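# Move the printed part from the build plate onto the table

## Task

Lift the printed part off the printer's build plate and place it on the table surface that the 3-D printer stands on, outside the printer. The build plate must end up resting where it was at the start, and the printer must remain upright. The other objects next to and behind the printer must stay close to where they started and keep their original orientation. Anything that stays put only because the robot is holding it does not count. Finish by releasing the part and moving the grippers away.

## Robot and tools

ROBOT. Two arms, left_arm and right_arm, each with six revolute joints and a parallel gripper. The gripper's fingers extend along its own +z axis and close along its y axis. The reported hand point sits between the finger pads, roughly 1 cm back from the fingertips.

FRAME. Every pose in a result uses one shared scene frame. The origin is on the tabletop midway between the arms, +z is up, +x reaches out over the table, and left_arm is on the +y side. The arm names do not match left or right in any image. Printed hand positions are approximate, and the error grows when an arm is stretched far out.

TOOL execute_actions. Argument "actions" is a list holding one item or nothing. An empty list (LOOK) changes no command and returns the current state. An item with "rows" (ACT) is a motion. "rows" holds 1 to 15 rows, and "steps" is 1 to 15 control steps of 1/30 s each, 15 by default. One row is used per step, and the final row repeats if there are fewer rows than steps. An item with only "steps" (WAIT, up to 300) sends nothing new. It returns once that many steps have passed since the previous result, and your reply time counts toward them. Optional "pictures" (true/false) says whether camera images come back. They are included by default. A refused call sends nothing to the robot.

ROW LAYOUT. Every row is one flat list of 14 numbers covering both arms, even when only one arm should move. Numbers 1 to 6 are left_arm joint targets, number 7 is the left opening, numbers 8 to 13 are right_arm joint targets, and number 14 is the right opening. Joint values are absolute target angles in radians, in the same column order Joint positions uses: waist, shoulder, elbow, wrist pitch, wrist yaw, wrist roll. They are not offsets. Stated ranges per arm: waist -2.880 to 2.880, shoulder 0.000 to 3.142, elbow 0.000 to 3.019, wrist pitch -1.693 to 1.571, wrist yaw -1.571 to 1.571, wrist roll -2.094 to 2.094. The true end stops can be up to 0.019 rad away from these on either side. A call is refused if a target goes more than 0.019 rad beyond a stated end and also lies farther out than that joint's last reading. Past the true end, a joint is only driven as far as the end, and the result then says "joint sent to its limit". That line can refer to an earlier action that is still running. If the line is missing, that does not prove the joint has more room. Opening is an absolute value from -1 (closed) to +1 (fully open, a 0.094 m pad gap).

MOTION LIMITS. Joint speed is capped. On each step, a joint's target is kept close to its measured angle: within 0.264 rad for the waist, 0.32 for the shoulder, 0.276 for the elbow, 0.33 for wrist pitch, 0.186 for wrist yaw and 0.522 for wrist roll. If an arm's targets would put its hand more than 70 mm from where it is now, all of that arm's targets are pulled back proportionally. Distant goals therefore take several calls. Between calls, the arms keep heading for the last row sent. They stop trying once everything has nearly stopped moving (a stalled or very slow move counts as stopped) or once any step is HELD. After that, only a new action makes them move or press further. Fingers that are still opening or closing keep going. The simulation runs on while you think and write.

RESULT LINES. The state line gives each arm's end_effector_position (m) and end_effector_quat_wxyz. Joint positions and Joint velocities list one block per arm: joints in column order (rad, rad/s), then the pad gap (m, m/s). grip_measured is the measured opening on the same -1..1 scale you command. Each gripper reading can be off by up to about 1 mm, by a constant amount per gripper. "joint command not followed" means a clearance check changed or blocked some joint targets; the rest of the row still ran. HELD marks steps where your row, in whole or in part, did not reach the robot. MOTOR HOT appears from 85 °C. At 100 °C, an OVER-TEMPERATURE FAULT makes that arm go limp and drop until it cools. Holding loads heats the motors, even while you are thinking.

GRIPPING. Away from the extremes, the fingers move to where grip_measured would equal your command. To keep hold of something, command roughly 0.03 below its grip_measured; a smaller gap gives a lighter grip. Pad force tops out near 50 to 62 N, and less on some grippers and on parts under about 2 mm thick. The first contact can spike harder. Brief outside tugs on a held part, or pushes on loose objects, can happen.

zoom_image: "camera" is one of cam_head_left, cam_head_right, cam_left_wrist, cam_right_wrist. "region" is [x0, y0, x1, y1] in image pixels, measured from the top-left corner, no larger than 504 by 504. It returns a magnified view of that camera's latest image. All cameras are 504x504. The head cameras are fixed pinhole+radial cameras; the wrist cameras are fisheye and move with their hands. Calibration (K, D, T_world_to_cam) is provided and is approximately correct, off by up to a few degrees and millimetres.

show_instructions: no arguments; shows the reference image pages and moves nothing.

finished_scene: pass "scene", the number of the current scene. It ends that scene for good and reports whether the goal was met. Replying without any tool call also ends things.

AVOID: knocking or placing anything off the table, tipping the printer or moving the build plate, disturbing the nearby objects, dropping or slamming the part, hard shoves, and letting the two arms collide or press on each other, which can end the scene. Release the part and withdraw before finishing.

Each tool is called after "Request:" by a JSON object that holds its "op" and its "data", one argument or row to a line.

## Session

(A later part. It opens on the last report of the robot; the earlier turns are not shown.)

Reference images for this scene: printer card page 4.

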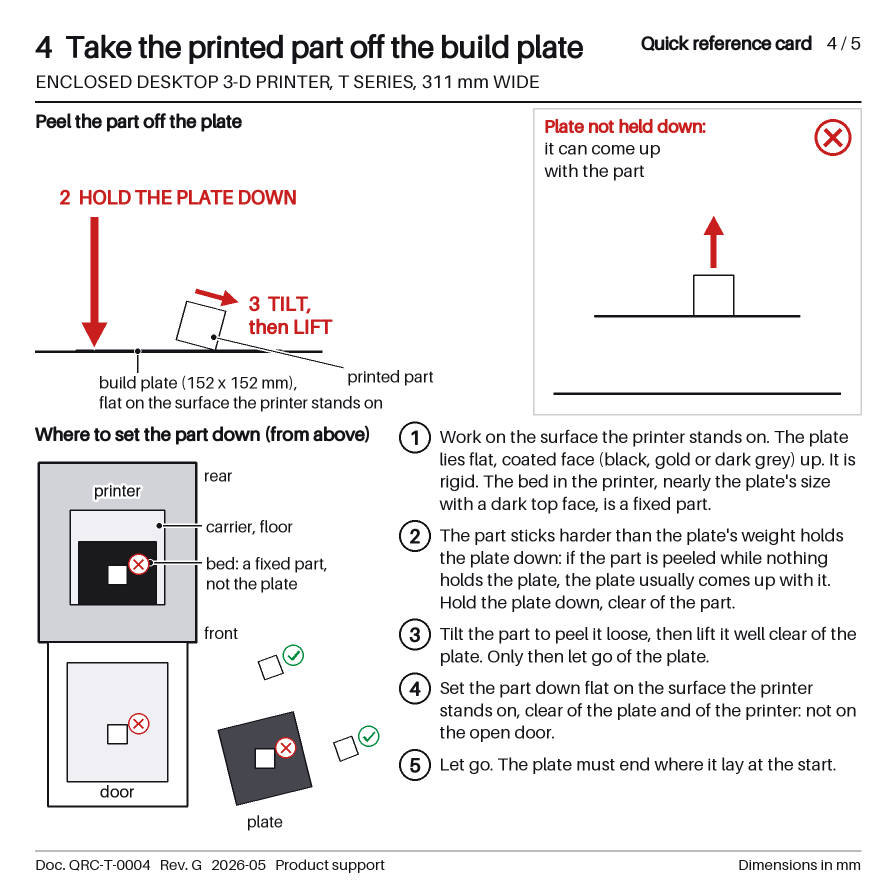

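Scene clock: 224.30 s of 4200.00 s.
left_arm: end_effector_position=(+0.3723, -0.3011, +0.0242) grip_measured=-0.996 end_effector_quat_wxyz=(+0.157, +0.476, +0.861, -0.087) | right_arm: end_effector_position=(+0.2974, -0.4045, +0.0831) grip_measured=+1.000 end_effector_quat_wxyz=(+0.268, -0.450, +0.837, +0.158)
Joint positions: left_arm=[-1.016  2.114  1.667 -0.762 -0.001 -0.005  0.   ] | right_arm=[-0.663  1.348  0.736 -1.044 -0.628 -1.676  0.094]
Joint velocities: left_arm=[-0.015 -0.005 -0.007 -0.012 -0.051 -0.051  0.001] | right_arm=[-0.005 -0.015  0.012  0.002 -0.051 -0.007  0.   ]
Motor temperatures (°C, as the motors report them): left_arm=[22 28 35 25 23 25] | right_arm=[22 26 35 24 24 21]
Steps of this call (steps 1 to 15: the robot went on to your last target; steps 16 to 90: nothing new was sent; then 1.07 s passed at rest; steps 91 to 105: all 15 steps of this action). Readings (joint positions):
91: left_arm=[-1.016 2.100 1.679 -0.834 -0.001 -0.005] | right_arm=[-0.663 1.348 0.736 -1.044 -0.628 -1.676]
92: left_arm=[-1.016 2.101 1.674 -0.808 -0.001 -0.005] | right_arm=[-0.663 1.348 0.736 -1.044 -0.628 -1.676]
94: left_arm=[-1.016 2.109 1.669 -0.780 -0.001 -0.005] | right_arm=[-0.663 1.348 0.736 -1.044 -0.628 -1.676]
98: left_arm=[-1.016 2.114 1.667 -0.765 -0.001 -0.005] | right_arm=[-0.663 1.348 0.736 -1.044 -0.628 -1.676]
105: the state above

Request:
{"op": "execute_actions", "data": {
  "actions": [
    {"rows": [
[-1.02,2.1447,1.6505,-0.7558,0,0,-1,-0.6457,1.3547,0.7306,-1.0184,-0.6277,-1.6558,1.0],
[-1.02,2.1447,1.6505,-0.7558,0,0,-1,-0.6284,1.3615,0.7252,-0.9929,-0.6274,-1.6356,1.0],
[-1.02,2.1447,1.6505,-0.7558,0,0,-1,-0.6111,1.3682,0.7198,-0.9673,-0.6271,-1.6155,1.0],
[-1.02,2.1447,1.6505,-0.7558,0,0,-1,-0.5938,1.3749,0.7144,-0.9418,-0.6268,-1.5953,1.0],
[-1.02,2.1447,1.6505,-0.7558,0,0,-1,-0.5766,1.3816,0.7090,-0.9162,-0.6265,-1.5751,1.0],
[-1.02,2.1447,1.6505,-0.7558,0,0,-1,-0.5593,1.3884,0.7036,-0.8906,-0.6262,-1.5549,1.0],
[-1.02,2.1447,1.6505,-0.7558,0,0,-1,-0.5420,1.3951,0.6982,-0.8651,-0.6259,-1.5347,1.0],
[-1.02,2.1447,1.6505,-0.7558,0,0,-1,-0.5247,1.4018,0.6928,-0.8395,-0.6256,-1.5146,1.0],
[-1.02,2.1447,1.6505,-0.7558,0,0,-1,-0.5074,1.4086,0.6874,-0.8140,-0.6253,-1.4944,1.0],
[-1.02,2.1447,1.6505,-0.7558,0,0,-1,-0.4901,1.4153,0.6820,-0.7884,-0.6250,-1.4742,1.0],
[-1.02,2.1447,1.6505,-0.7558,0,0,-1,-0.4728,1.4220,0.6766,-0.7628,-0.6247,-1.4540,1.0],
[-1.02,2.1447,1.6505,-0.7558,0,0,-1,-0.4555,1.4287,0.6712,-0.7373,-0.6244,-1.4338,1.0],
[-1.02,2.1447,1.6505,-0.7558,0,0,-1,-0.4382,1.4355,0.6658,-0.7117,-0.6241,-1.4137,1.0],
[-1.02,2.1447,1.6505,-0.7558,0,0,-1,-0.4209,1.4422,0.6604,-0.6862,-0.6238,-1.3935,1.0],
[-1.02,2.1447,1.6505,-0.7558,0,0,-1,-0.4036,1.4489,0.6550,-0.6606,-0.6235,-1.3733,1.0]
], "steps": 15}
  ],
  "pictures": false
}}

Request:
{"op": "execute_actions", "data": {
  "actions": [
    {"steps": 15}
  ],
  "pictures": true
}}

Scene clock: 244.80 s of 4200.00 s.
left_arm: end_effector_position=(+0.3722, -0.3011, +0.0242) grip_measured=-0.996 end_effector_quat_wxyz=(+0.157, +0.476, +0.861, -0.088) | right_arm: end_effector_position=(+0.3433, -0.3505, +0.0435) grip_measured=+1.000 end_effector_quat_wxyz=(+0.278, -0.482, +0.819, +0.140)
Joint positions: left_arm=[-1.016  2.114  1.667 -0.762  0.    -0.005  0.   ] | right_arm=[-0.439  1.418  0.671 -0.728 -0.627 -1.472  0.094]
Joint velocities: left_arm=[ 0.044  0.005 -0.007 -0.002 -0.081  0.007 -0.001] | right_arm=[ 0.347  0.22  -0.232  0.73   0.081  0.52   0.   ]
Motor temperatures (°C, as the motors report them): left_arm=[22 28 34 25 23 25] | right_arm=[22 26 35 24 24 21]
Steps of this call (steps 1 to 15: the robot went on to your last target; steps 16 to 90: nothing new was sent; then 17.00 s passed at rest; steps 91 to 105: all 15 steps of this action). Readings (joint positions):
91: left_arm=[-1.016 2.114 1.667 -0.762 -0.001 -0.005] | right_arm=[-0.662 1.348 0.736 -1.042 -0.628 -1.675]
92: left_arm=[-1.016 2.114 1.667 -0.762 -0.001 -0.005] | right_arm=[-0.659 1.348 0.735 -1.035 -0.628 -1.671]
94: left_arm=[-1.016 2.114 1.667 -0.762 -0.001 -0.005] | right_arm=[-0.639 1.348 0.731 -1.000 -0.628 -1.654]
98: left_arm=[-1.016 2.114 1.667 -0.762 -0.001 -0.005] | right_arm=[-0.565 1.362 0.714 -0.904 -0.628 -1.598]
105: the state above

Scene clock: 245.30 s of 4200.00 s.
left_arm: end_effector_position=(+0.3747, -0.2996, +0.0242) grip_measured=-0.996 end_effector_quat_wxyz=(+0.157, +0.473, +0.863, -0.088) | right_arm: end_effector_position=(+0.3444, -0.3404, +0.0334) grip_measured=+1.000 end_effector_quat_wxyz=(+0.273, -0.470, +0.826, +0.150)
Joint positions: left_arm=[-1.011  2.114  1.667 -0.762  0.001 -0.009  0.   ] | right_arm=[-0.41   1.438  0.655 -0.683 -0.626 -1.41   0.094]
Joint velocities: left_arm=[ 0.015  0.005 -0.007  0.002 -0.051 -0.037 -0.   ] | right_arm=[-0.024 -0.005 -0.002  0.002 -0.022 -0.022  0.   ]
Motor temperatures (°C, as the motors report them): left_arm=[22 28 34 25 23 25] | right_arm=[22 26 35 24 24 21]
Steps of this call (steps 1 to 15: the robot went on to your last target). Readings (joint positions):
1: left_arm=[-1.013 2.114 1.667 -0.762 0.001 -0.005] | right_arm=[-0.428 1.425 0.665 -0.707 -0.626 -1.455]
2: left_arm=[-1.012 2.114 1.667 -0.762 0.001 -0.005] | right_arm=[-0.419 1.431 0.660 -0.696 -0.626 -1.442]
4: left_arm=[-1.011 2.114 1.667 -0.762 0.001 -0.005] | right_arm=[-0.410 1.438 0.655 -0.686 -0.626 -1.422]
8: left_arm=[-1.011 2.114 1.667 -0.762 0.001 -0.007] | right_arm=[-0.410 1.438 0.655 -0.683 -0.626 -1.413]
15: the state above
camera_calibration (this result's frames):
cam_left_wrist: T_world_to_cam=[[-0.841313, -0.540342, -0.0149629, 0.158483], [-0.52488, 0.809996, 0.261549, 0.439119], [-0.129206, 0.227898, -0.965074, 0.262281], [0, 0, 0, 1]] pos_world=[0.397707, -0.329823, 0.140642]
cam_right_wrist: T_world_to_cam=[[0.862694, -0.505563, 0.0128416, -0.470512], [-0.505532, -0.862788, -0.00576816, -0.109888], [0.0139957, -0.00151568, -0.999901, 0.152558], [0, 0, 0, 1]] pos_world=[0.348221, -0.332452, 0.157951]

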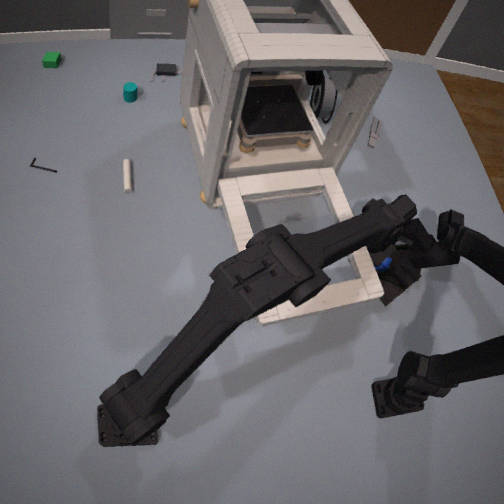

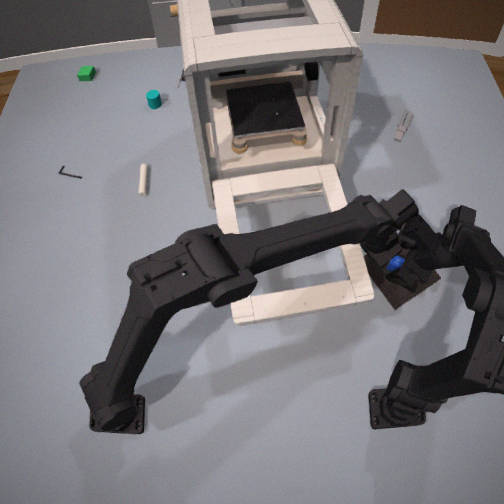

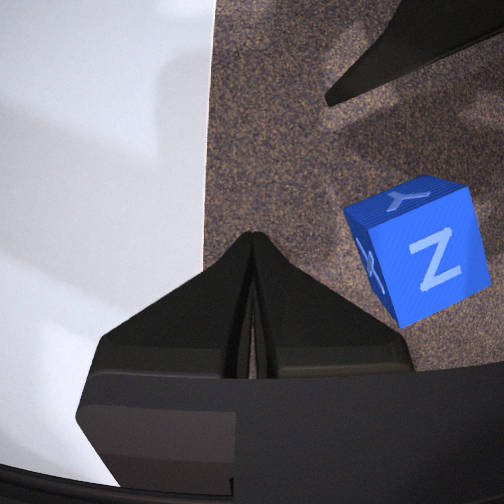

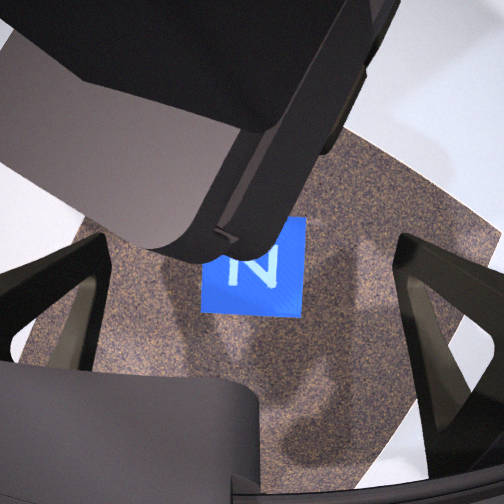

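Request:
{"op": "execute_actions", "data": {
  "actions": [
    {"rows": [[-1.02,2.1447,1.6505,-0.7558,0,0,-1,-0.4036,1.46,0.6550,-0.6606,-0.6235,-1.3733,1.0]], "steps": 8}
  ],
  "pictures": false
}}

Request:
{"op": "execute_actions", "data": {
  "actions": [
    {"rows": [[-1.02,2.1447,1.6505,-0.7558,0,0,-1,-0.4036,1.46,0.6550,-0.6606,-0.6235,-1.3733,-0.45]], "steps": 15}
  ],
  "pictures": true
}}

Scene clock: 251.33 s of 4200.00 s.
left_arm: end_effector_position=(+0.3747, -0.2996, +0.0242) grip_measured=-0.996 end_effector_quat_wxyz=(+0.157, +0.472, +0.863, -0.088) | right_arm: end_effector_position=(+0.3444, -0.3404, +0.0334) grip_measured=+1.000 end_effector_quat_wxyz=(+0.273, -0.470, +0.826, +0.150)
Joint positions: left_arm=[-1.011  2.114  1.667 -0.762  0.001 -0.01   0.   ] | right_arm=[-0.41   1.438  0.655 -0.683 -0.626 -1.41   0.094]
Joint velocities: left_arm=[ 0.005  0.005  0.002 -0.017  0.022  0.066 -0.   ] | right_arm=[ 0.015  0.005  0.007 -0.022  0.037  0.022  0.   ]
Motor temperatures (°C, as the motors report them): left_arm=[22 28 33 25 23 25] | right_arm=[22 26 34 24 24 21]
Steps of this call (steps 1 to 15: the robot went on to your last target; steps 16 to 90: nothing new was sent; then 2.77 s passed at rest; steps 91 to 98: all 8 steps of this action). Readings (joint positions):
91: left_arm=[-1.011 2.114 1.667 -0.762 0.001 -0.010] | right_arm=[-0.410 1.438 0.655 -0.683 -0.626 -1.410]
92: left_arm=[-1.011 2.114 1.667 -0.762 0.001 -0.010] | right_arm=[-0.410 1.438 0.655 -0.683 -0.626 -1.410]
94: left_arm=[-1.011 2.114 1.667 -0.762 0.001 -0.010] | right_arm=[-0.410 1.438 0.655 -0.683 -0.626 -1.410]
98: the state above

Scene clock: 251.83 s of 4200.00 s.
left_arm: end_effector_position=(+0.3747, -0.2996, +0.0242) grip_measured=-0.996 end_effector_quat_wxyz=(+0.157, +0.472, +0.863, -0.088) | right_arm: end_effector_position=(+0.3445, -0.3405, +0.0332) grip_measured=-0.387 end_effector_quat_wxyz=(+0.273, -0.469, +0.826, +0.149)
Joint positions: left_arm=[-1.011  2.114  1.667 -0.762  0.001 -0.01   0.   ] | right_arm=[-0.41   1.438  0.655 -0.683 -0.626 -1.409  0.029]
Joint velocities: left_arm=[-0.005 -0.005 -0.002  0.002 -0.022  0.022 -0.001] | right_arm=[-0.015 -0.005  0.002 -0.007  0.037  0.022 -0.001]
Motor temperatures (°C, as the motors report them): left_arm=[22 28 33 25 23 25] | right_arm=[22 26 34 24 24 21]
Steps of this call (steps 1 to 15: all 15 steps of this action). Readings (joint positions):
1: left_arm=[-1.011 2.114 1.667 -0.762 0.001 -0.010] | right_arm=[-0.410 1.438 0.655 -0.683 -0.626 -1.410]
2: left_arm=[-1.011 2.114 1.667 -0.762 0.001 -0.010] | right_arm=[-0.410 1.438 0.655 -0.683 -0.626 -1.410]
4: left_arm=[-1.011 2.114 1.667 -0.762 0.001 -0.010] | right_arm=[-0.410 1.438 0.655 -0.683 -0.626 -1.410]
8: left_arm=[-1.011 2.114 1.667 -0.762 0.001 -0.010] | right_arm=[-0.410 1.438 0.655 -0.683 -0.626 -1.409]
15: the state above
camera_calibration (this result's frames):
cam_left_wrist: T_world_to_cam=[[-0.840739, -0.541245, -0.0145583, 0.157988], [-0.525657, 0.80949, 0.261556, 0.439258], [-0.129781, 0.227553, -0.965079, 0.262394], [0, 0, 0, 1]] pos_world=[0.397779, -0.329773, 0.14064]
cam_right_wrist: T_world_to_cam=[[0.862212, -0.506391, 0.0125886, -0.470752], [-0.506364, -0.862302, -0.00545303, -0.109484], [0.0136165, -0.00167274, -0.999906, 0.152494], [0, 0, 0, 1]] pos_world=[0.348373, -0.332538, 0.157809]

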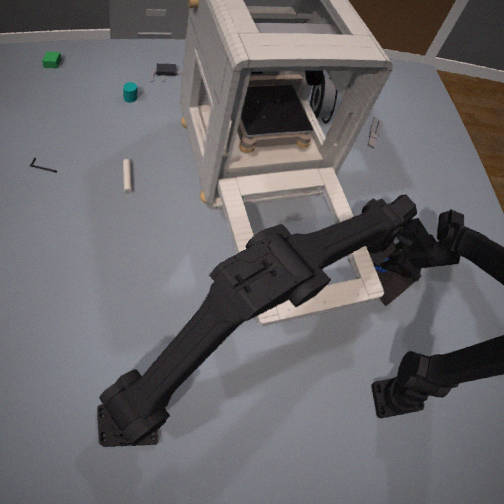

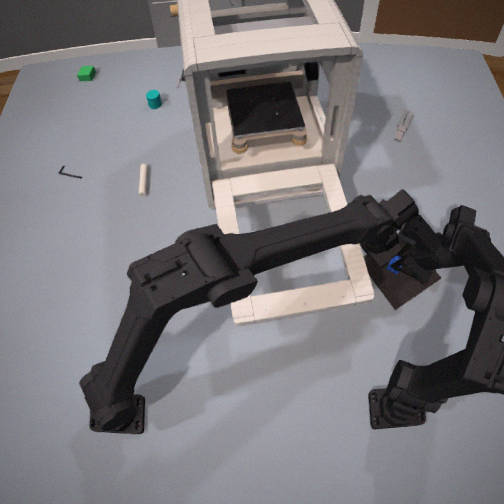

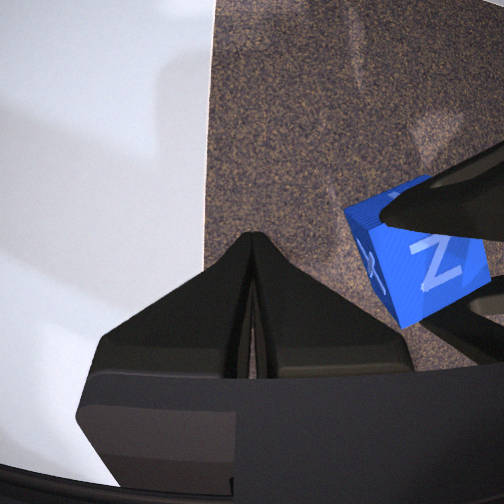

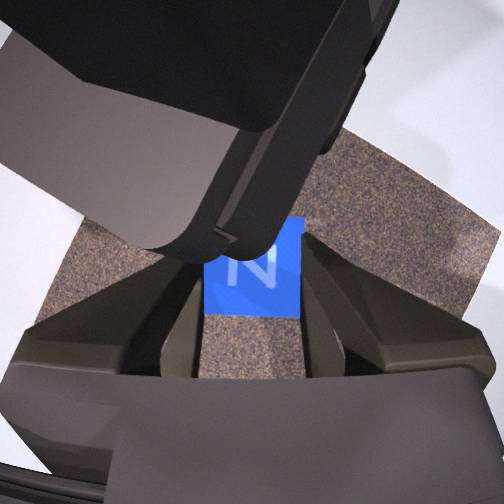

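Request:
{"op": "execute_actions", "data": {
  "actions": [
    {"rows": [
[-1.02,2.1447,1.6505,-0.7558,0,0,-1,-0.4178,1.4431,0.6536,-0.6809,-0.6437,-1.4177,-0.45],
[-1.02,2.1447,1.6505,-0.7558,0,0,-1,-0.4256,1.4481,0.6522,-0.6788,-0.6613,-1.4264,-0.45],
[-1.02,2.1447,1.6505,-0.7558,0,0,-1,-0.4334,1.4532,0.6509,-0.6767,-0.6790,-1.4351,-0.45],
[-1.02,2.1447,1.6505,-0.7558,0,0,-1,-0.4412,1.4583,0.6495,-0.6746,-0.6966,-1.4438,-0.45],
[-1.02,2.1447,1.6505,-0.7558,0,0,-1,-0.4490,1.4633,0.6481,-0.6726,-0.7143,-1.4525,-0.45],
[-1.02,2.1447,1.6505,-0.7558,0,0,-1,-0.4567,1.4684,0.6467,-0.6705,-0.7320,-1.4611,-0.45],
[-1.02,2.1447,1.6505,-0.7558,0,0,-1,-0.4645,1.4735,0.6453,-0.6684,-0.7496,-1.4698,-0.45],
[-1.02,2.1447,1.6505,-0.7558,0,0,-1,-0.4723,1.4786,0.6440,-0.6663,-0.7673,-1.4785,-0.45],
[-1.02,2.1447,1.6505,-0.7558,0,0,-1,-0.4801,1.4836,0.6426,-0.6642,-0.7849,-1.4872,-0.45],
[-1.02,2.1447,1.6505,-0.7558,0,0,-1,-0.4879,1.4887,0.6412,-0.6621,-0.8026,-1.4959,-0.45],
[-1.02,2.1447,1.6505,-0.7558,0,0,-1,-0.4957,1.4938,0.6398,-0.6600,-0.8203,-1.5046,-0.45],
[-1.02,2.1447,1.6505,-0.7558,0,0,-1,-0.5035,1.4988,0.6384,-0.6579,-0.8379,-1.5133,-0.45],
[-1.02,2.1447,1.6505,-0.7558,0,0,-1,-0.5113,1.5039,0.6371,-0.6558,-0.8556,-1.5220,-0.45],
[-1.02,2.1447,1.6505,-0.7558,0,0,-1,-0.5191,1.5090,0.6357,-0.6537,-0.8732,-1.5307,-0.45],
[-1.02,2.1447,1.6505,-0.7558,0,0,-1,-0.5268,1.5140,0.6343,-0.6516,-0.8909,-1.5394,-0.45]
], "steps": 15}
  ],
  "pictures": false
}}

Request:
{"op": "execute_actions", "data": {
  "actions": [
    {"steps": 15}
  ],
  "pictures": true
}}

Scene clock: 268.50 s of 4200.00 s.
left_arm: end_effector_position=(+0.3751, -0.2994, +0.0242) grip_measured=-0.996 end_effector_quat_wxyz=(+0.157, +0.473, +0.862, -0.087) | right_arm: end_effector_position=(+0.3403, -0.3427, +0.0379) grip_measured=-0.387 end_effector_quat_wxyz=(+0.359, -0.435, +0.799, +0.208)
Joint positions: left_arm=[-1.011  2.114  1.667 -0.762 -0.002 -0.007  0.   ] | right_arm=[-0.512  1.494  0.636 -0.673 -0.856 -1.491  0.029]
Joint velocities: left_arm=[-0.015 -0.005  0.012 -0.012 -0.037  0.037 -0.001] | right_arm=[-0.23   0.142 -0.046  0.046 -0.505 -0.198 -0.   ]
Motor temperatures (°C, as the motors report them): left_arm=[22 28 33 25 23 25] | right_arm=[22 26 34 24 24 21]
Steps of this call (steps 1 to 15: the robot went on to your last target; steps 16 to 90: nothing new was sent; then 13.17 s passed at rest; steps 91 to 105: all 15 steps of this action). Readings (joint positions):
91: left_arm=[-1.011 2.114 1.667 -0.762 0.000 -0.010] | right_arm=[-0.410 1.438 0.655 -0.683 -0.629 -1.410]
92: left_arm=[-1.011 2.114 1.667 -0.762 0.000 -0.010] | right_arm=[-0.413 1.439 0.654 -0.683 -0.637 -1.410]
94: left_arm=[-1.011 2.114 1.667 -0.762 -0.000 -0.009] | right_arm=[-0.422 1.441 0.651 -0.683 -0.660 -1.413]
98: left_arm=[-1.011 2.114 1.667 -0.762 -0.001 -0.008] | right_arm=[-0.455 1.459 0.646 -0.682 -0.730 -1.436]
105: the state above

Scene clock: 269.00 s of 4200.00 s.
left_arm: end_effector_position=(+0.3752, -0.2995, +0.0243) grip_measured=-0.996 end_effector_quat_wxyz=(+0.158, +0.473, +0.862, -0.087) | right_arm: end_effector_position=(+0.3396, -0.3444, +0.0370) grip_measured=-0.387 end_effector_quat_wxyz=(+0.370, -0.439, +0.791, +0.209)
Joint positions: left_arm=[-1.011  2.114  1.667 -0.761 -0.002 -0.007  0.   ] | right_arm=[-0.525  1.505  0.634 -0.669 -0.878 -1.524  0.029]
Joint velocities: left_arm=[-0.015 -0.005  0.017 -0.002  0.051 -0.066 -0.001] | right_arm=[ 0.005 -0.015 -0.007 -0.002 -0.037 -0.037 -0.001]
Motor temperatures (°C, as the motors report them): left_arm=[22 28 33 25 23 25] | right_arm=[22 26 34 24 24 21]
Steps of this call (steps 1 to 15: the robot went on to your last target). Readings (joint positions):
1: left_arm=[-1.011 2.114 1.667 -0.762 -0.002 -0.007] | right_arm=[-0.519 1.498 0.635 -0.672 -0.868 -1.498]
2: left_arm=[-1.011 2.114 1.667 -0.762 -0.002 -0.007] | right_arm=[-0.523 1.501 0.634 -0.671 -0.875 -1.504]
4: left_arm=[-1.011 2.114 1.667 -0.761 -0.002 -0.007] | right_arm=[-0.525 1.504 0.634 -0.670 -0.878 -1.512]
8: left_arm=[-1.011 2.114 1.667 -0.761 -0.002 -0.007] | right_arm=[-0.525 1.505 0.634 -0.669 -0.878 -1.520]
15: the state above
camera_calibration (this result's frames):
cam_left_wrist: T_world_to_cam=[[-0.841714, -0.539619, -0.0181264, 0.159385], [-0.525008, 0.810165, 0.260765, 0.439396], [-0.126028, 0.229006, -0.965232, 0.26153], [0, 0, 0, 1]] pos_world=[0.397803, -0.329868, 0.140747]
cam_right_wrist: T_world_to_cam=[[0.854752, -0.519037, 0.0000757049, -0.469932], [-0.502807, -0.82806, -0.247997, -0.0957319], [0.128782, 0.211938, -0.968761, 0.189622], [0, 0, 0, 1]] pos_world=[0.32912, -0.363372, 0.159992]

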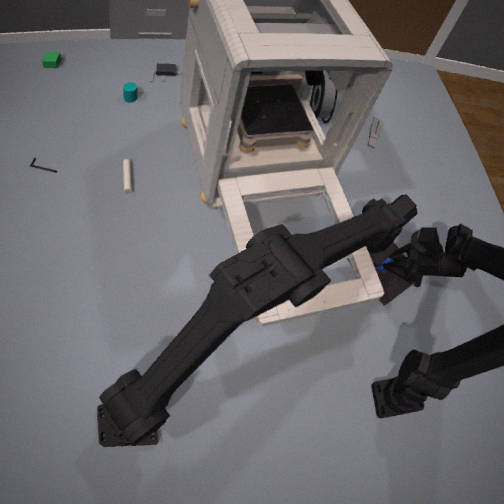

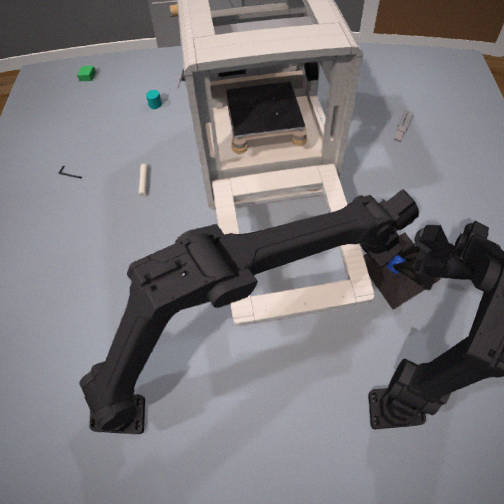

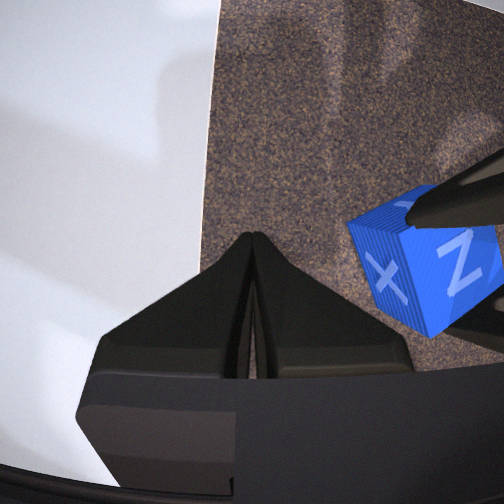

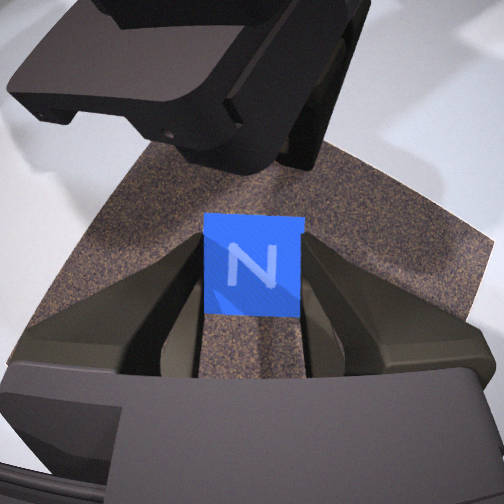

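Request:
{"op": "execute_actions", "data": {
  "actions": [
    {"rows": [
[-1.02,2.1447,1.6505,-0.7558,0,0,-1,-0.5268,1.5018,0.6390,-0.6685,-0.8909,-1.5394,-0.45],
[-1.02,2.1447,1.6505,-0.7558,0,0,-1,-0.5268,1.4895,0.6436,-0.6854,-0.8909,-1.5394,-0.45],
[-1.02,2.1447,1.6505,-0.7558,0,0,-1,-0.5268,1.4773,0.6483,-0.7023,-0.8909,-1.5394,-0.45],
[-1.02,2.1447,1.6505,-0.7558,0,0,-1,-0.5268,1.4650,0.6529,-0.7192,-0.8909,-1.5394,-0.45],
[-1.02,2.1447,1.6505,-0.7558,0,0,-1,-0.5268,1.4528,0.6576,-0.7362,-0.8909,-1.5394,-0.45],
[-1.02,2.1447,1.6505,-0.7558,0,0,-1,-0.5268,1.4405,0.6623,-0.7531,-0.8909,-1.5394,-0.45],
[-1.02,2.1447,1.6505,-0.7558,0,0,-1,-0.5268,1.4283,0.6669,-0.7700,-0.8909,-1.5394,-0.45],
[-1.02,2.1447,1.6505,-0.7558,0,0,-1,-0.5268,1.4160,0.6716,-0.7869,-0.8909,-1.5394,-0.45],
[-1.02,2.1447,1.6505,-0.7558,0,0,-1,-0.5268,1.4038,0.6762,-0.8038,-0.8909,-1.5394,-0.45],
[-1.02,2.1447,1.6505,-0.7558,0,0,-1,-0.5268,1.3915,0.6809,-0.8207,-0.8909,-1.5394,-0.45]
], "steps": 15}
  ],
  "pictures": true
}}

Scene clock: 278.10 s of 4200.00 s.
left_arm: end_effector_position=(+0.3747, -0.3001, +0.0244) grip_measured=-0.996 end_effector_quat_wxyz=(+0.158, +0.473, +0.862, -0.088) | right_arm: end_effector_position=(+0.3277, -0.3363, +0.0710) grip_measured=-0.387 end_effector_quat_wxyz=(+0.370, -0.436, +0.791, +0.218)
Joint positions: left_arm=[-1.012  2.114  1.667 -0.76   0.    -0.007  0.   ] | right_arm=[-0.525  1.393  0.638 -0.805 -0.887 -1.527  0.029]
Joint velocities: left_arm=[-0.005  0.005  0.012 -0.007  0.066 -0.007 -0.   ] | right_arm=[ 0.005 -0.083  0.046 -0.066 -0.007 -0.022 -0.   ]
Motor temperatures (°C, as the motors report them): left_arm=[22 28 33 25 23 25] | right_arm=[22 26 33 24 25 21]
Steps of this call (steps 1 to 15: the robot went on to your last target; steps 16 to 90: nothing new was sent; then 5.60 s passed at rest; steps 91 to 105: all 15 steps of this action). Readings (joint positions):
91: left_arm=[-1.011 2.114 1.667 -0.761 -0.002 -0.007] | right_arm=[-0.525 1.505 0.634 -0.669 -0.878 -1.525]
92: left_arm=[-1.011 2.114 1.667 -0.761 -0.002 -0.007] | right_arm=[-0.525 1.505 0.634 -0.670 -0.878 -1.525]
94: left_arm=[-1.011 2.114 1.667 -0.761 -0.002 -0.007] | right_arm=[-0.525 1.503 0.634 -0.680 -0.878 -1.525]
98: left_arm=[-1.012 2.114 1.667 -0.761 0.000 -0.007] | right_arm=[-0.525 1.477 0.634 -0.735 -0.878 -1.527]
105: the state above
camera_calibration (this result's frames):
cam_left_wrist: T_world_to_cam=[[-0.842379, -0.538649, -0.0159751, 0.159208], [-0.523726, 0.811339, 0.259691, 0.439512], [-0.126921, 0.227125, -0.96556, 0.261482], [0, 0, 0, 1]] pos_world=[0.397485, -0.330225, 0.140883]
cam_right_wrist: T_world_to_cam=[[0.855638, -0.51728, -0.0174936, -0.454022], [-0.503892, -0.82482, -0.256446, -0.0845849], [0.118225, 0.22824, -0.9664, 0.231128], [0, 0, 0, 1]] pos_world=[0.318532, -0.357376, 0.193728]

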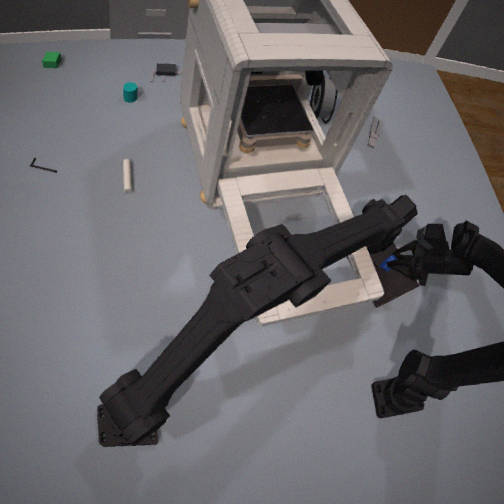

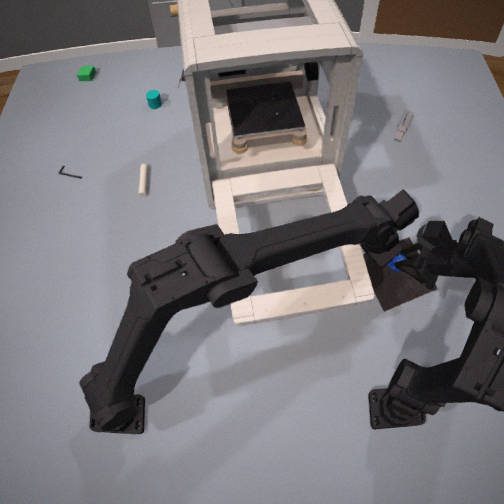

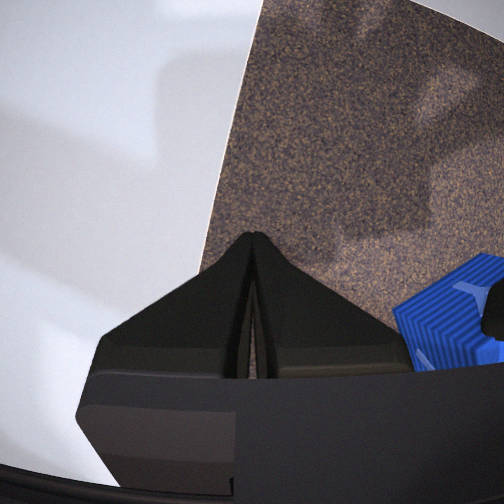

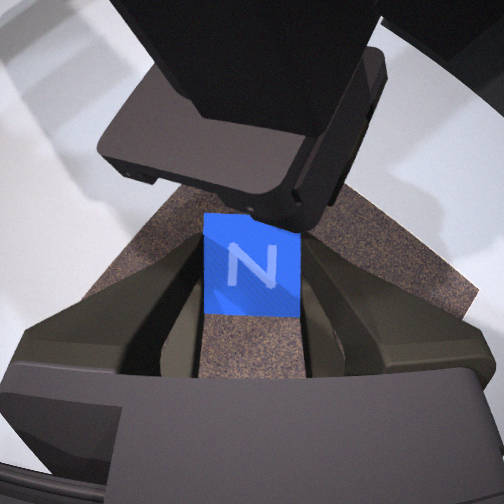

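Request:
{"op": "execute_actions", "data": {
  "actions": [
    {"rows": [[-1.02,2.1447,1.6505,-0.7558,0,0,-1,-0.7328,0.6289,0.3476,-0.6561,0,0,-0.45]], "steps": 15}
  ],
  "pictures": false
}}

Request:
{"op": "execute_actions", "data": {
  "actions": [
    {"rows": [[-1.02,2.1447,1.6505,-0.7558,0,0,-1,-0.7328,0.6289,0.3476,-0.6561,0,0,-0.45]], "steps": 10}
  ],
  "pictures": false
}}

Scene clock: 287.73 s of 4200.00 s.
left_arm: end_effector_position=(+0.3748, -0.3002, +0.0245) grip_measured=-0.996 end_effector_quat_wxyz=(+0.158, +0.473, +0.862, -0.089) | right_arm: end_effector_position=(+0.1942, -0.4773, +0.1042) grip_measured=-0.388 end_effector_quat_wxyz=(+0.280, +0.233, +0.919, -0.148)
Joint positions: left_arm=[-1.012  2.114  1.667 -0.759  0.    -0.007  0.   ] | right_arm=[-0.741  0.594  0.335 -0.666 -0.004 -0.242  0.029]
Joint velocities: left_arm=[ 0.005  0.005  0.002  0.017 -0.007 -0.11  -0.001] | right_arm=[ 0.005  0.435  0.002  0.002 -0.037  1.473  0.001]
Motor temperatures (°C, as the motors report them): left_arm=[22 28 33 25 23 25] | right_arm=[22 26 34 24 25 21]
Steps of this call (steps 1 to 15: the robot went on to your last target; steps 16 to 90: nothing new was sent; then 6.13 s passed at rest; steps 91 to 105: all 15 steps of this action). Readings (joint positions):
91: left_arm=[-1.012 2.114 1.667 -0.759 0.000 -0.007] | right_arm=[-0.534 1.376 0.623 -0.783 -0.835 -1.474]
92: left_arm=[-1.012 2.114 1.667 -0.759 0.000 -0.007] | right_arm=[-0.565 1.334 0.579 -0.741 -0.764 -1.403]
94: left_arm=[-1.012 2.114 1.667 -0.759 0.000 -0.007] | right_arm=[-0.659 1.186 0.458 -0.696 -0.586 -1.232]
98: left_arm=[-1.012 2.114 1.667 -0.759 0.000 -0.007] | right_arm=[-0.743 0.756 0.330 -0.689 -0.201 -0.848]
105: the state above

Scene clock: 288.07 s of 4200.00 s.
left_arm: end_effector_position=(+0.3748, -0.3002, +0.0245) grip_measured=-0.996 end_effector_quat_wxyz=(+0.158, +0.473, +0.862, -0.089) | right_arm: end_effector_position=(+0.1936, -0.4765, +0.0959) grip_measured=-0.389 end_effector_quat_wxyz=(+0.279, +0.327, +0.896, -0.112)
Joint positions: left_arm=[-1.012  2.114  1.667 -0.759  0.    -0.007  0.   ] | right_arm=[-0.74   0.629  0.335 -0.666 -0.004 -0.039  0.029]
Joint velocities: left_arm=[-0.015  0.015 -0.017 -0.002  0.051 -0.022 -0.001] | right_arm=[-0.005  0.005  0.002  0.017 -0.066  0.183 -0.   ]
Motor temperatures (°C, as the motors report them): left_arm=[22 28 33 25 23 25] | right_arm=[22 26 34 24 25 21]
Steps of this call (steps 1 to 10: all 10 steps of this action). Readings (joint positions):
1: left_arm=[-1.012 2.114 1.667 -0.759 0.000 -0.007] | right_arm=[-0.740 0.608 0.335 -0.666 -0.004 -0.197]
2: left_arm=[-1.012 2.114 1.667 -0.759 0.000 -0.007] | right_arm=[-0.740 0.618 0.335 -0.666 -0.004 -0.160]
4: left_arm=[-1.012 2.114 1.667 -0.759 0.000 -0.007] | right_arm=[-0.740 0.629 0.335 -0.666 -0.004 -0.107]
8: left_arm=[-1.012 2.114 1.667 -0.759 0.000 -0.007] | right_arm=[-0.740 0.629 0.335 -0.666 -0.004 -0.053]
10: the state above

Request:
{"op": "execute_actions", "data": {
  "actions": [
    {"rows": [[-1.02,2.1447,1.6505,-0.7558,0,0,-1,-0.7328,0.85,0.228,-0.30,0,0,-0.45]], "steps": 15}
  ],
  "pictures": false
}}

Scene clock: 291.00 s of 4200.00 s.
left_arm: end_effector_position=(+0.3748, -0.3002, +0.0245) grip_measured=-0.996 end_effector_quat_wxyz=(+0.158, +0.473, +0.862, -0.089) | right_arm: end_effector_position=(+0.2073, -0.4892, +0.0393) grip_measured=-0.389 end_effector_quat_wxyz=(+0.289, +0.337, +0.889, -0.113)
Joint positions: left_arm=[-1.012  2.114  1.667 -0.759  0.    -0.007  0.   ] | right_arm=[-0.74   0.86   0.233 -0.314 -0.003 -0.014  0.029]
Joint velocities: left_arm=[-0.005  0.005  0.002  0.007 -0.037 -0.037  0.   ] | right_arm=[-0.015 -0.005 -0.012  0.002 -0.022 -0.007  0.   ]
Motor temperatures (°C, as the motors report them): left_arm=[22 28 33 25 23 25] | right_arm=[22 26 34 24 24 21]
Steps of this call (steps 1 to 30: the robot went on to your last target; steps 31 to 73: nothing new was sent; steps 74 to 88: all 15 steps of this action). Readings (joint positions):
74: left_arm=[-1.012 2.114 1.667 -0.759 0.000 -0.007] | right_arm=[-0.740 0.642 0.320 -0.612 -0.004 -0.015]
75: left_arm=[-1.012 2.114 1.667 -0.759 0.000 -0.007] | right_arm=[-0.740 0.680 0.297 -0.501 -0.004 -0.015]
77: left_arm=[-1.012 2.114 1.667 -0.759 0.000 -0.007] | right_arm=[-0.740 0.786 0.264 -0.373 -0.004 -0.015]
81: left_arm=[-1.012 2.114 1.667 -0.759 0.000 -0.007] | right_arm=[-0.740 0.864 0.239 -0.316 -0.003 -0.014]
88: the state above

Request:
{"op": "execute_actions", "data": {
  "actions": [
    {"rows": [[-1.02,2.1447,1.6505,-0.7558,0,0,-1,-0.7328,0.88,0.228,-0.30,0,0,-0.45]], "steps": 10}
  ],
  "pictures": false
}}

Scene clock: 321.13 s of 4200.00 s.
left_arm: end_effector_position=(+0.3748, -0.3002, +0.0245) grip_measured=-0.996 end_effector_quat_wxyz=(+0.158, +0.473, +0.862, -0.089) | right_arm: end_effector_position=(+0.2067, -0.4887, +0.0372) grip_measured=-0.389 end_effector_quat_wxyz=(+0.285, +0.337, +0.890, -0.111)
Joint positions: left_arm=[-1.012  2.114  1.667 -0.759  0.    -0.007  0.   ] | right_arm=[-0.74   0.868  0.233 -0.314 -0.003 -0.014  0.029]
Joint velocities: left_arm=[ 0.005 -0.015  0.022 -0.002 -0.007 -0.022 -0.001] | right_arm=[ 0.024 -0.005  0.007  0.007  0.095 -0.022 -0.002]
Motor temperatures (°C, as the motors report them): left_arm=[22 29 33 25 23 25] | right_arm=[22 26 34 25 24 21]
Steps of this call (steps 1 to 15: the robot went on to your last target; steps 16 to 90: nothing new was sent; then 26.80 s passed at rest; steps 91 to 100: all 10 steps of this action). Readings (joint positions):
91: left_arm=[-1.012 2.114 1.667 -0.759 0.000 -0.007] | right_arm=[-0.740 0.860 0.233 -0.314 -0.003 -0.014]
92: left_arm=[-1.012 2.114 1.667 -0.759 0.000 -0.007] | right_arm=[-0.740 0.861 0.233 -0.314 -0.003 -0.014]
94: left_arm=[-1.012 2.114 1.667 -0.759 0.000 -0.007] | right_arm=[-0.740 0.865 0.233 -0.314 -0.003 -0.014]
98: left_arm=[-1.012 2.114 1.667 -0.759 0.000 -0.007] | right_arm=[-0.740 0.868 0.233 -0.314 -0.003 -0.014]
100: the state above

Request:
{"op": "execute_actions", "data": {
  "actions": [
    {"rows": [[-1.02,2.1447,1.6505,-0.7558,0,0,-1,-0.7328,0.905,0.228,-0.30,0,0,-0.45]], "steps": 10}
  ],
  "pictures": false
}}

Scene clock: 322.80 s of 4200.00 s.
left_arm: end_effector_position=(+0.3748, -0.3002, +0.0245) grip_measured=-0.996 end_effector_quat_wxyz=(+0.158, +0.473, +0.862, -0.089) | right_arm: end_effector_position=(+0.2071, -0.4890, +0.0360) grip_measured=-0.389 end_effector_quat_wxyz=(+0.285, +0.338, +0.890, -0.111)
Joint positions: left_arm=[-1.012  2.114  1.667 -0.759  0.    -0.007  0.   ] | right_arm=[-0.74   0.876  0.233 -0.307 -0.003 -0.014  0.029]
Joint velocities: left_arm=[-0.005  0.024  0.002  0.002  0.022 -0.022 -0.001] | right_arm=[ 0.015 -0.015 -0.002 -0.002  0.051  0.022 -0.   ]
Motor temperatures (°C, as the motors report them): left_arm=[22 29 33 25 23 25] | right_arm=[22 26 34 25 24 21]
Steps of this call (steps 1 to 15: the robot went on to your last target; steps 16 to 40: nothing new was sent; steps 41 to 50: all 10 steps of this action). Readings (joint positions):
41: left_arm=[-1.012 2.114 1.667 -0.759 0.000 -0.007] | right_arm=[-0.740 0.869 0.233 -0.314 -0.003 -0.014]
42: left_arm=[-1.012 2.114 1.667 -0.759 0.000 -0.007] | right_arm=[-0.740 0.873 0.233 -0.313 -0.003 -0.014]
44: left_arm=[-1.012 2.114 1.667 -0.759 0.000 -0.007] | right_arm=[-0.740 0.876 0.233 -0.308 -0.003 -0.014]
48: left_arm=[-1.012 2.114 1.667 -0.759 0.000 -0.007] | right_arm=[-0.740 0.876 0.233 -0.307 -0.003 -0.014]
50: the state above

Request:
{"op": "execute_actions", "data": {
  "actions": [
    {"rows": [[-1.02,2.1447,1.6505,-0.7558,0,0,-1,-0.7328,0.876,0.228,-0.30,0,0,1.0]], "steps": 12}
  ],
  "pictures": true
}}

Scene clock: 325.60 s of 4200.00 s.
left_arm: end_effector_position=(+0.3748, -0.3002, +0.0245) grip_measured=-0.996 end_effector_quat_wxyz=(+0.158, +0.473, +0.862, -0.089) | right_arm: end_effector_position=(+0.2066, -0.4885, +0.0353) grip_measured=+1.000 end_effector_quat_wxyz=(+0.284, +0.338, +0.890, -0.111)
Joint positions: left_arm=[-1.012  2.114  1.667 -0.759  0.    -0.007  0.   ] | right_arm=[-0.74   0.876  0.232 -0.307 -0.003 -0.014  0.094]
Joint velocities: left_arm=[ 0.005 -0.015 -0.002 -0.002  0.007 -0.051 -0.   ] | right_arm=[ 0.005 -0.005 -0.012 -0.007 -0.051  0.007  0.   ]
Motor temperatures (°C, as the motors report them): left_arm=[22 29 33 25 23 25] | right_arm=[22 26 34 25 24 21]
Steps of this call (steps 1 to 15: the robot went on to your last target; steps 16 to 72: nothing new was sent; steps 73 to 84: all 12 steps of this action). Readings (joint positions):
73: left_arm=[-1.012 2.114 1.667 -0.759 0.000 -0.007] | right_arm=[-0.740 0.876 0.233 -0.307 -0.003 -0.014]
74: left_arm=[-1.012 2.114 1.667 -0.759 0.000 -0.007] | right_arm=[-0.740 0.876 0.233 -0.307 -0.003 -0.014]
76: left_arm=[-1.012 2.114 1.667 -0.759 0.000 -0.007] | right_arm=[-0.740 0.876 0.232 -0.307 -0.003 -0.014]
80: left_arm=[-1.012 2.114 1.667 -0.759 0.000 -0.007] | right_arm=[-0.740 0.876 0.232 -0.307 -0.003 -0.014]
84: the state above
camera_calibration (this result's frames):
cam_left_wrist: T_world_to_cam=[[-0.842372, -0.53866, -0.0159676, 0.159202], [-0.523831, 0.811507, 0.258954, 0.439771], [-0.126531, 0.2265, -0.965758, 0.261263], [0, 0, 0, 1]] pos_world=[0.397531, -0.330298, 0.140978]
cam_right_wrist: T_world_to_cam=[[-0.656946, -0.75389, 0.00839817, -0.233734], [-0.753845, 0.657, 0.00833426, 0.48584], [-0.0118007, -0.000855752, -0.99993, 0.161808], [0, 0, 0, 1]] pos_world=[0.214607, -0.495268, 0.159711]

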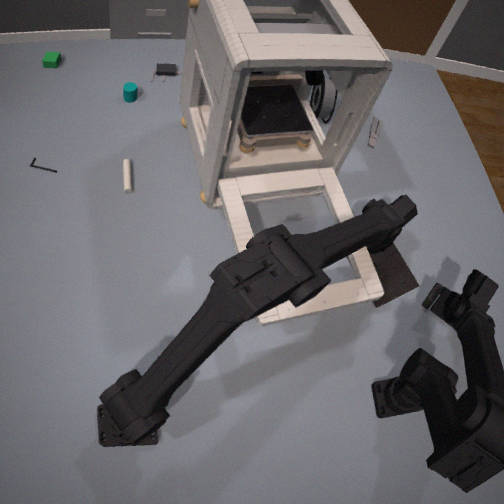

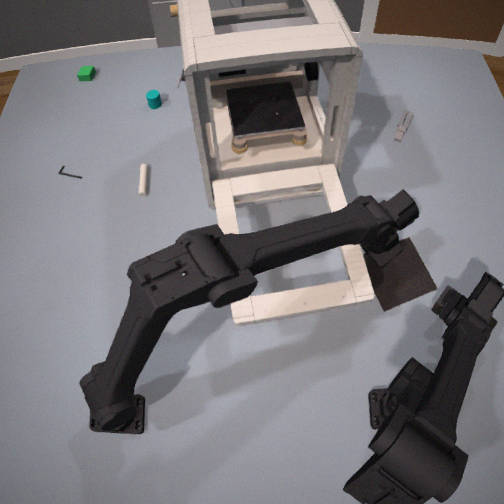

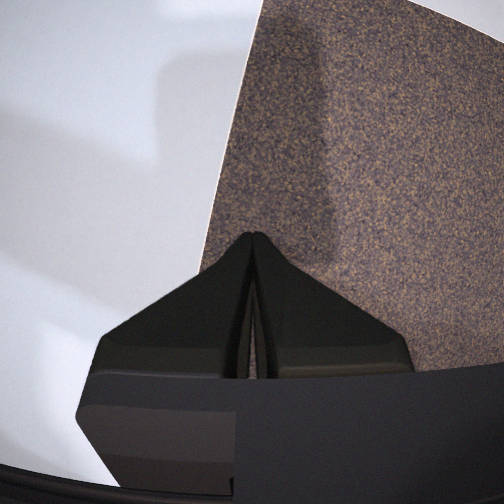

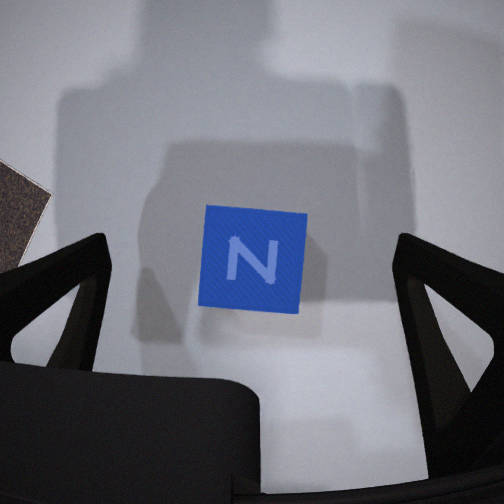

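Request:
{"op": "execute_actions", "data": {
  "actions": [
    {"rows": [[-1.02,2.1447,1.6505,-0.7558,0,0,-1,-0.7328,0.6289,0.3476,-0.6561,0,0,1.0]], "steps": 10}
  ],
  "pictures": false
}}

Request:
{"op": "execute_actions", "data": {
  "actions": [
    {"rows": [[-1.02,2.1447,1.6505,-0.7558,0,0,-1,-0.4963,1.2503,0.6918,-1.0123,0,-0.95,-1.0]], "steps": 15}
  ],
  "pictures": true
}}

Scene clock: 355.13 s of 4200.00 s.
left_arm: end_effector_position=(+0.3748, -0.3002, +0.0245) grip_measured=-0.996 end_effector_quat_wxyz=(+0.158, +0.473, +0.862, -0.089) | right_arm: end_effector_position=(+0.1924, -0.4756, +0.0917) grip_measured=+1.000 end_effector_quat_wxyz=(+0.292, +0.337, +0.888, -0.114)
Joint positions: left_arm=[-1.012  2.114  1.667 -0.759  0.    -0.007  0.   ] | right_arm=[-0.74   0.605  0.306 -0.633 -0.003 -0.014  0.094]
Joint velocities: left_arm=[ 0.005  0.005 -0.012  0.012 -0.022 -0.037  0.001] | right_arm=[-0.015  0.112 -0.017 -0.046 -0.022 -0.022  0.   ]
Motor temperatures (°C, as the motors report them): left_arm=[22 29 32 25 23 25] | right_arm=[22 26 34 25 24 21]
Steps of this call (steps 1 to 15: the robot went on to your last target; steps 16 to 90: nothing new was sent; then 26.20 s passed at rest; steps 91 to 100: all 10 steps of this action). Readings (joint positions):
91: left_arm=[-1.012 2.114 1.667 -0.759 0.000 -0.007] | right_arm=[-0.740 0.859 0.242 -0.364 -0.003 -0.014]
92: left_arm=[-1.012 2.114 1.667 -0.759 0.000 -0.007] | right_arm=[-0.740 0.814 0.258 -0.471 -0.003 -0.014]
94: left_arm=[-1.012 2.114 1.667 -0.759 0.000 -0.007] | right_arm=[-0.740 0.696 0.274 -0.588 -0.003 -0.014]
98: left_arm=[-1.012 2.114 1.667 -0.759 0.000 -0.007] | right_arm=[-0.740 0.599 0.301 -0.631 -0.003 -0.014]
100: the state above

Scene clock: 355.63 s of 4200.00 s.
left_arm: end_effector_position=(+0.3748, -0.3002, +0.0245) grip_measured=-0.996 end_effector_quat_wxyz=(+0.158, +0.473, +0.862, -0.089) | right_arm: end_effector_position=(+0.2548, -0.4363, +0.0531) grip_measured=-0.977 end_effector_quat_wxyz=(-0.009, -0.195, +0.981, +0.008)
Joint positions: left_arm=[-1.012  2.114  1.667 -0.759  0.    -0.007  0.   ] | right_arm=[-0.49   1.28   0.686 -1.    -0.001 -0.883  0.001]
Joint velocities: left_arm=[ 0.005 -0.005  0.002 -0.007  0.007  0.007 -0.001] | right_arm=[-0.005 -0.23   0.002  0.007  0.022 -0.359 -0.   ]
Motor temperatures (°C, as the motors report them): left_arm=[22 29 32 25 23 25] | right_arm=[22 26 34 25 24 21]
Steps of this call (steps 1 to 15: all 15 steps of this action). Readings (joint positions):
1: left_arm=[-1.012 2.114 1.667 -0.759 0.000 -0.007] | right_arm=[-0.720 0.628 0.327 -0.691 0.006 -0.081]
2: left_arm=[-1.012 2.114 1.667 -0.759 0.000 -0.007] | right_arm=[-0.662 0.692 0.377 -0.803 0.007 -0.175]
4: left_arm=[-1.012 2.114 1.667 -0.759 0.000 -0.007] | right_arm=[-0.542 0.871 0.497 -0.932 0.002 -0.350]
8: left_arm=[-1.012 2.114 1.667 -0.759 0.000 -0.007] | right_arm=[-0.483 1.226 0.700 -0.978 -0.001 -0.683]
15: the state above
camera_calibration (this result's frames):
cam_left_wrist: T_world_to_cam=[[-0.842372, -0.53866, -0.0159676, 0.159202], [-0.523831, 0.811507, 0.258954, 0.439771], [-0.126531, 0.2265, -0.965758, 0.261263], [0, 0, 0, 1]] pos_world=[0.397531, -0.330298, 0.140978]
cam_right_wrist: T_world_to_cam=[[0.391909, -0.919729, -0.0225002, -0.500777], [-0.731308, -0.326273, 0.598944, 0.0216672], [-0.558208, -0.218277, -0.800475, 0.214069], [0, 0, 0, 1]] pos_world=[0.331599, -0.406783, 0.147112]

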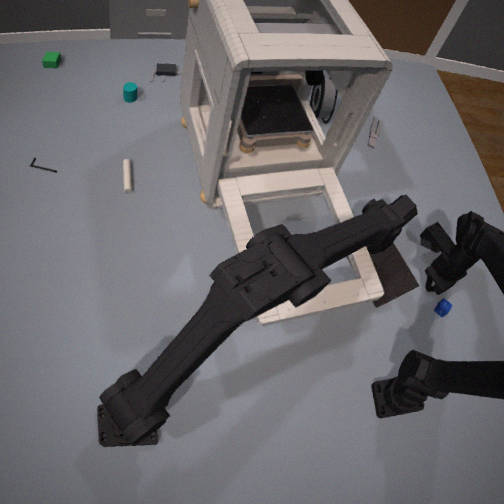

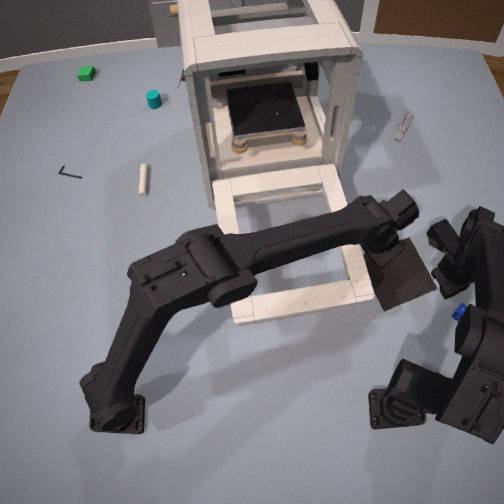

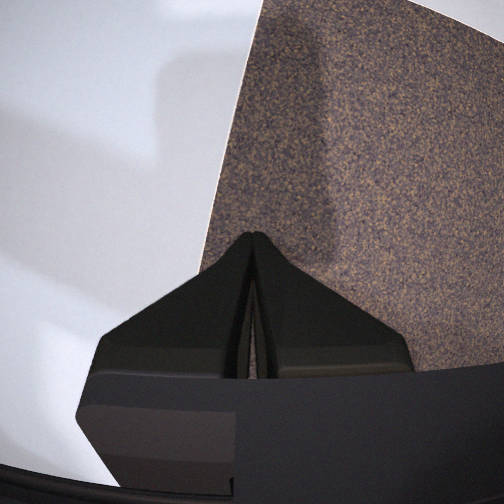

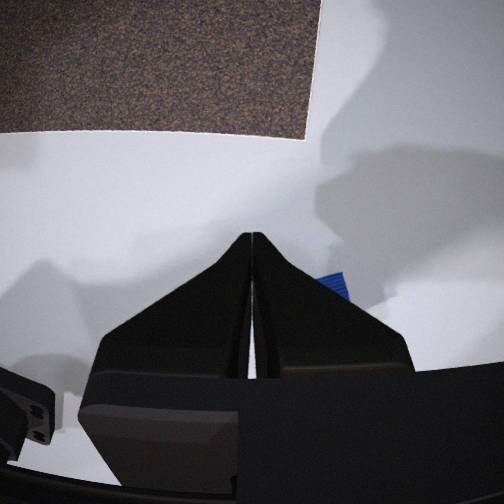

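Request:
{"op": "execute_actions", "data": {
  "actions": [
    {"rows": [[-1.02,2.1447,1.6505,-0.7558,0,0,-1,-0.4963,1.3644,0.6192,-0.8256,0,-0.95,-1.0]], "steps": 15}
  ],
  "pictures": false
}}

Scene clock: 359.83 s of 4200.00 s.
left_arm: end_effector_position=(+0.3748, -0.3002, +0.0245) grip_measured=-0.996 end_effector_quat_wxyz=(+0.158, +0.473, +0.862, -0.089) | right_arm: end_effector_position=(+0.2570, -0.4374, +0.0123) grip_measured=-0.977 end_effector_quat_wxyz=(-0.002, -0.221, +0.975, +0.002)
Joint positions: left_arm=[-1.012  2.114  1.667 -0.759  0.    -0.007  0.   ] | right_arm=[-0.49   1.362  0.625 -0.838 -0.001 -0.936  0.001]
Joint velocities: left_arm=[-0.005  0.015 -0.002 -0.007  0.007  0.022 -0.   ] | right_arm=[-0.005  0.005 -0.007 -0.012  0.037  0.051 -0.001]
Motor temperatures (°C, as the motors report them): left_arm=[22 29 32 25 23 25] | right_arm=[22 26 34 24 24 21]
Steps of this call (steps 1 to 30: the robot went on to your last target; steps 31 to 90: nothing new was sent; then 0.70 s passed at rest; steps 91 to 105: all 15 steps of this action). Readings (joint positions):
91: left_arm=[-1.012 2.114 1.667 -0.759 0.000 -0.007] | right_arm=[-0.490 1.262 0.678 -0.974 -0.001 -0.935]
92: left_arm=[-1.012 2.114 1.667 -0.759 0.000 -0.007] | right_arm=[-0.490 1.272 0.666 -0.922 -0.001 -0.935]
94: left_arm=[-1.012 2.114 1.667 -0.759 0.000 -0.007] | right_arm=[-0.490 1.314 0.645 -0.863 -0.001 -0.935]
98: left_arm=[-1.012 2.114 1.667 -0.759 0.000 -0.007] | right_arm=[-0.490 1.362 0.625 -0.842 -0.001 -0.936]
105: the state above


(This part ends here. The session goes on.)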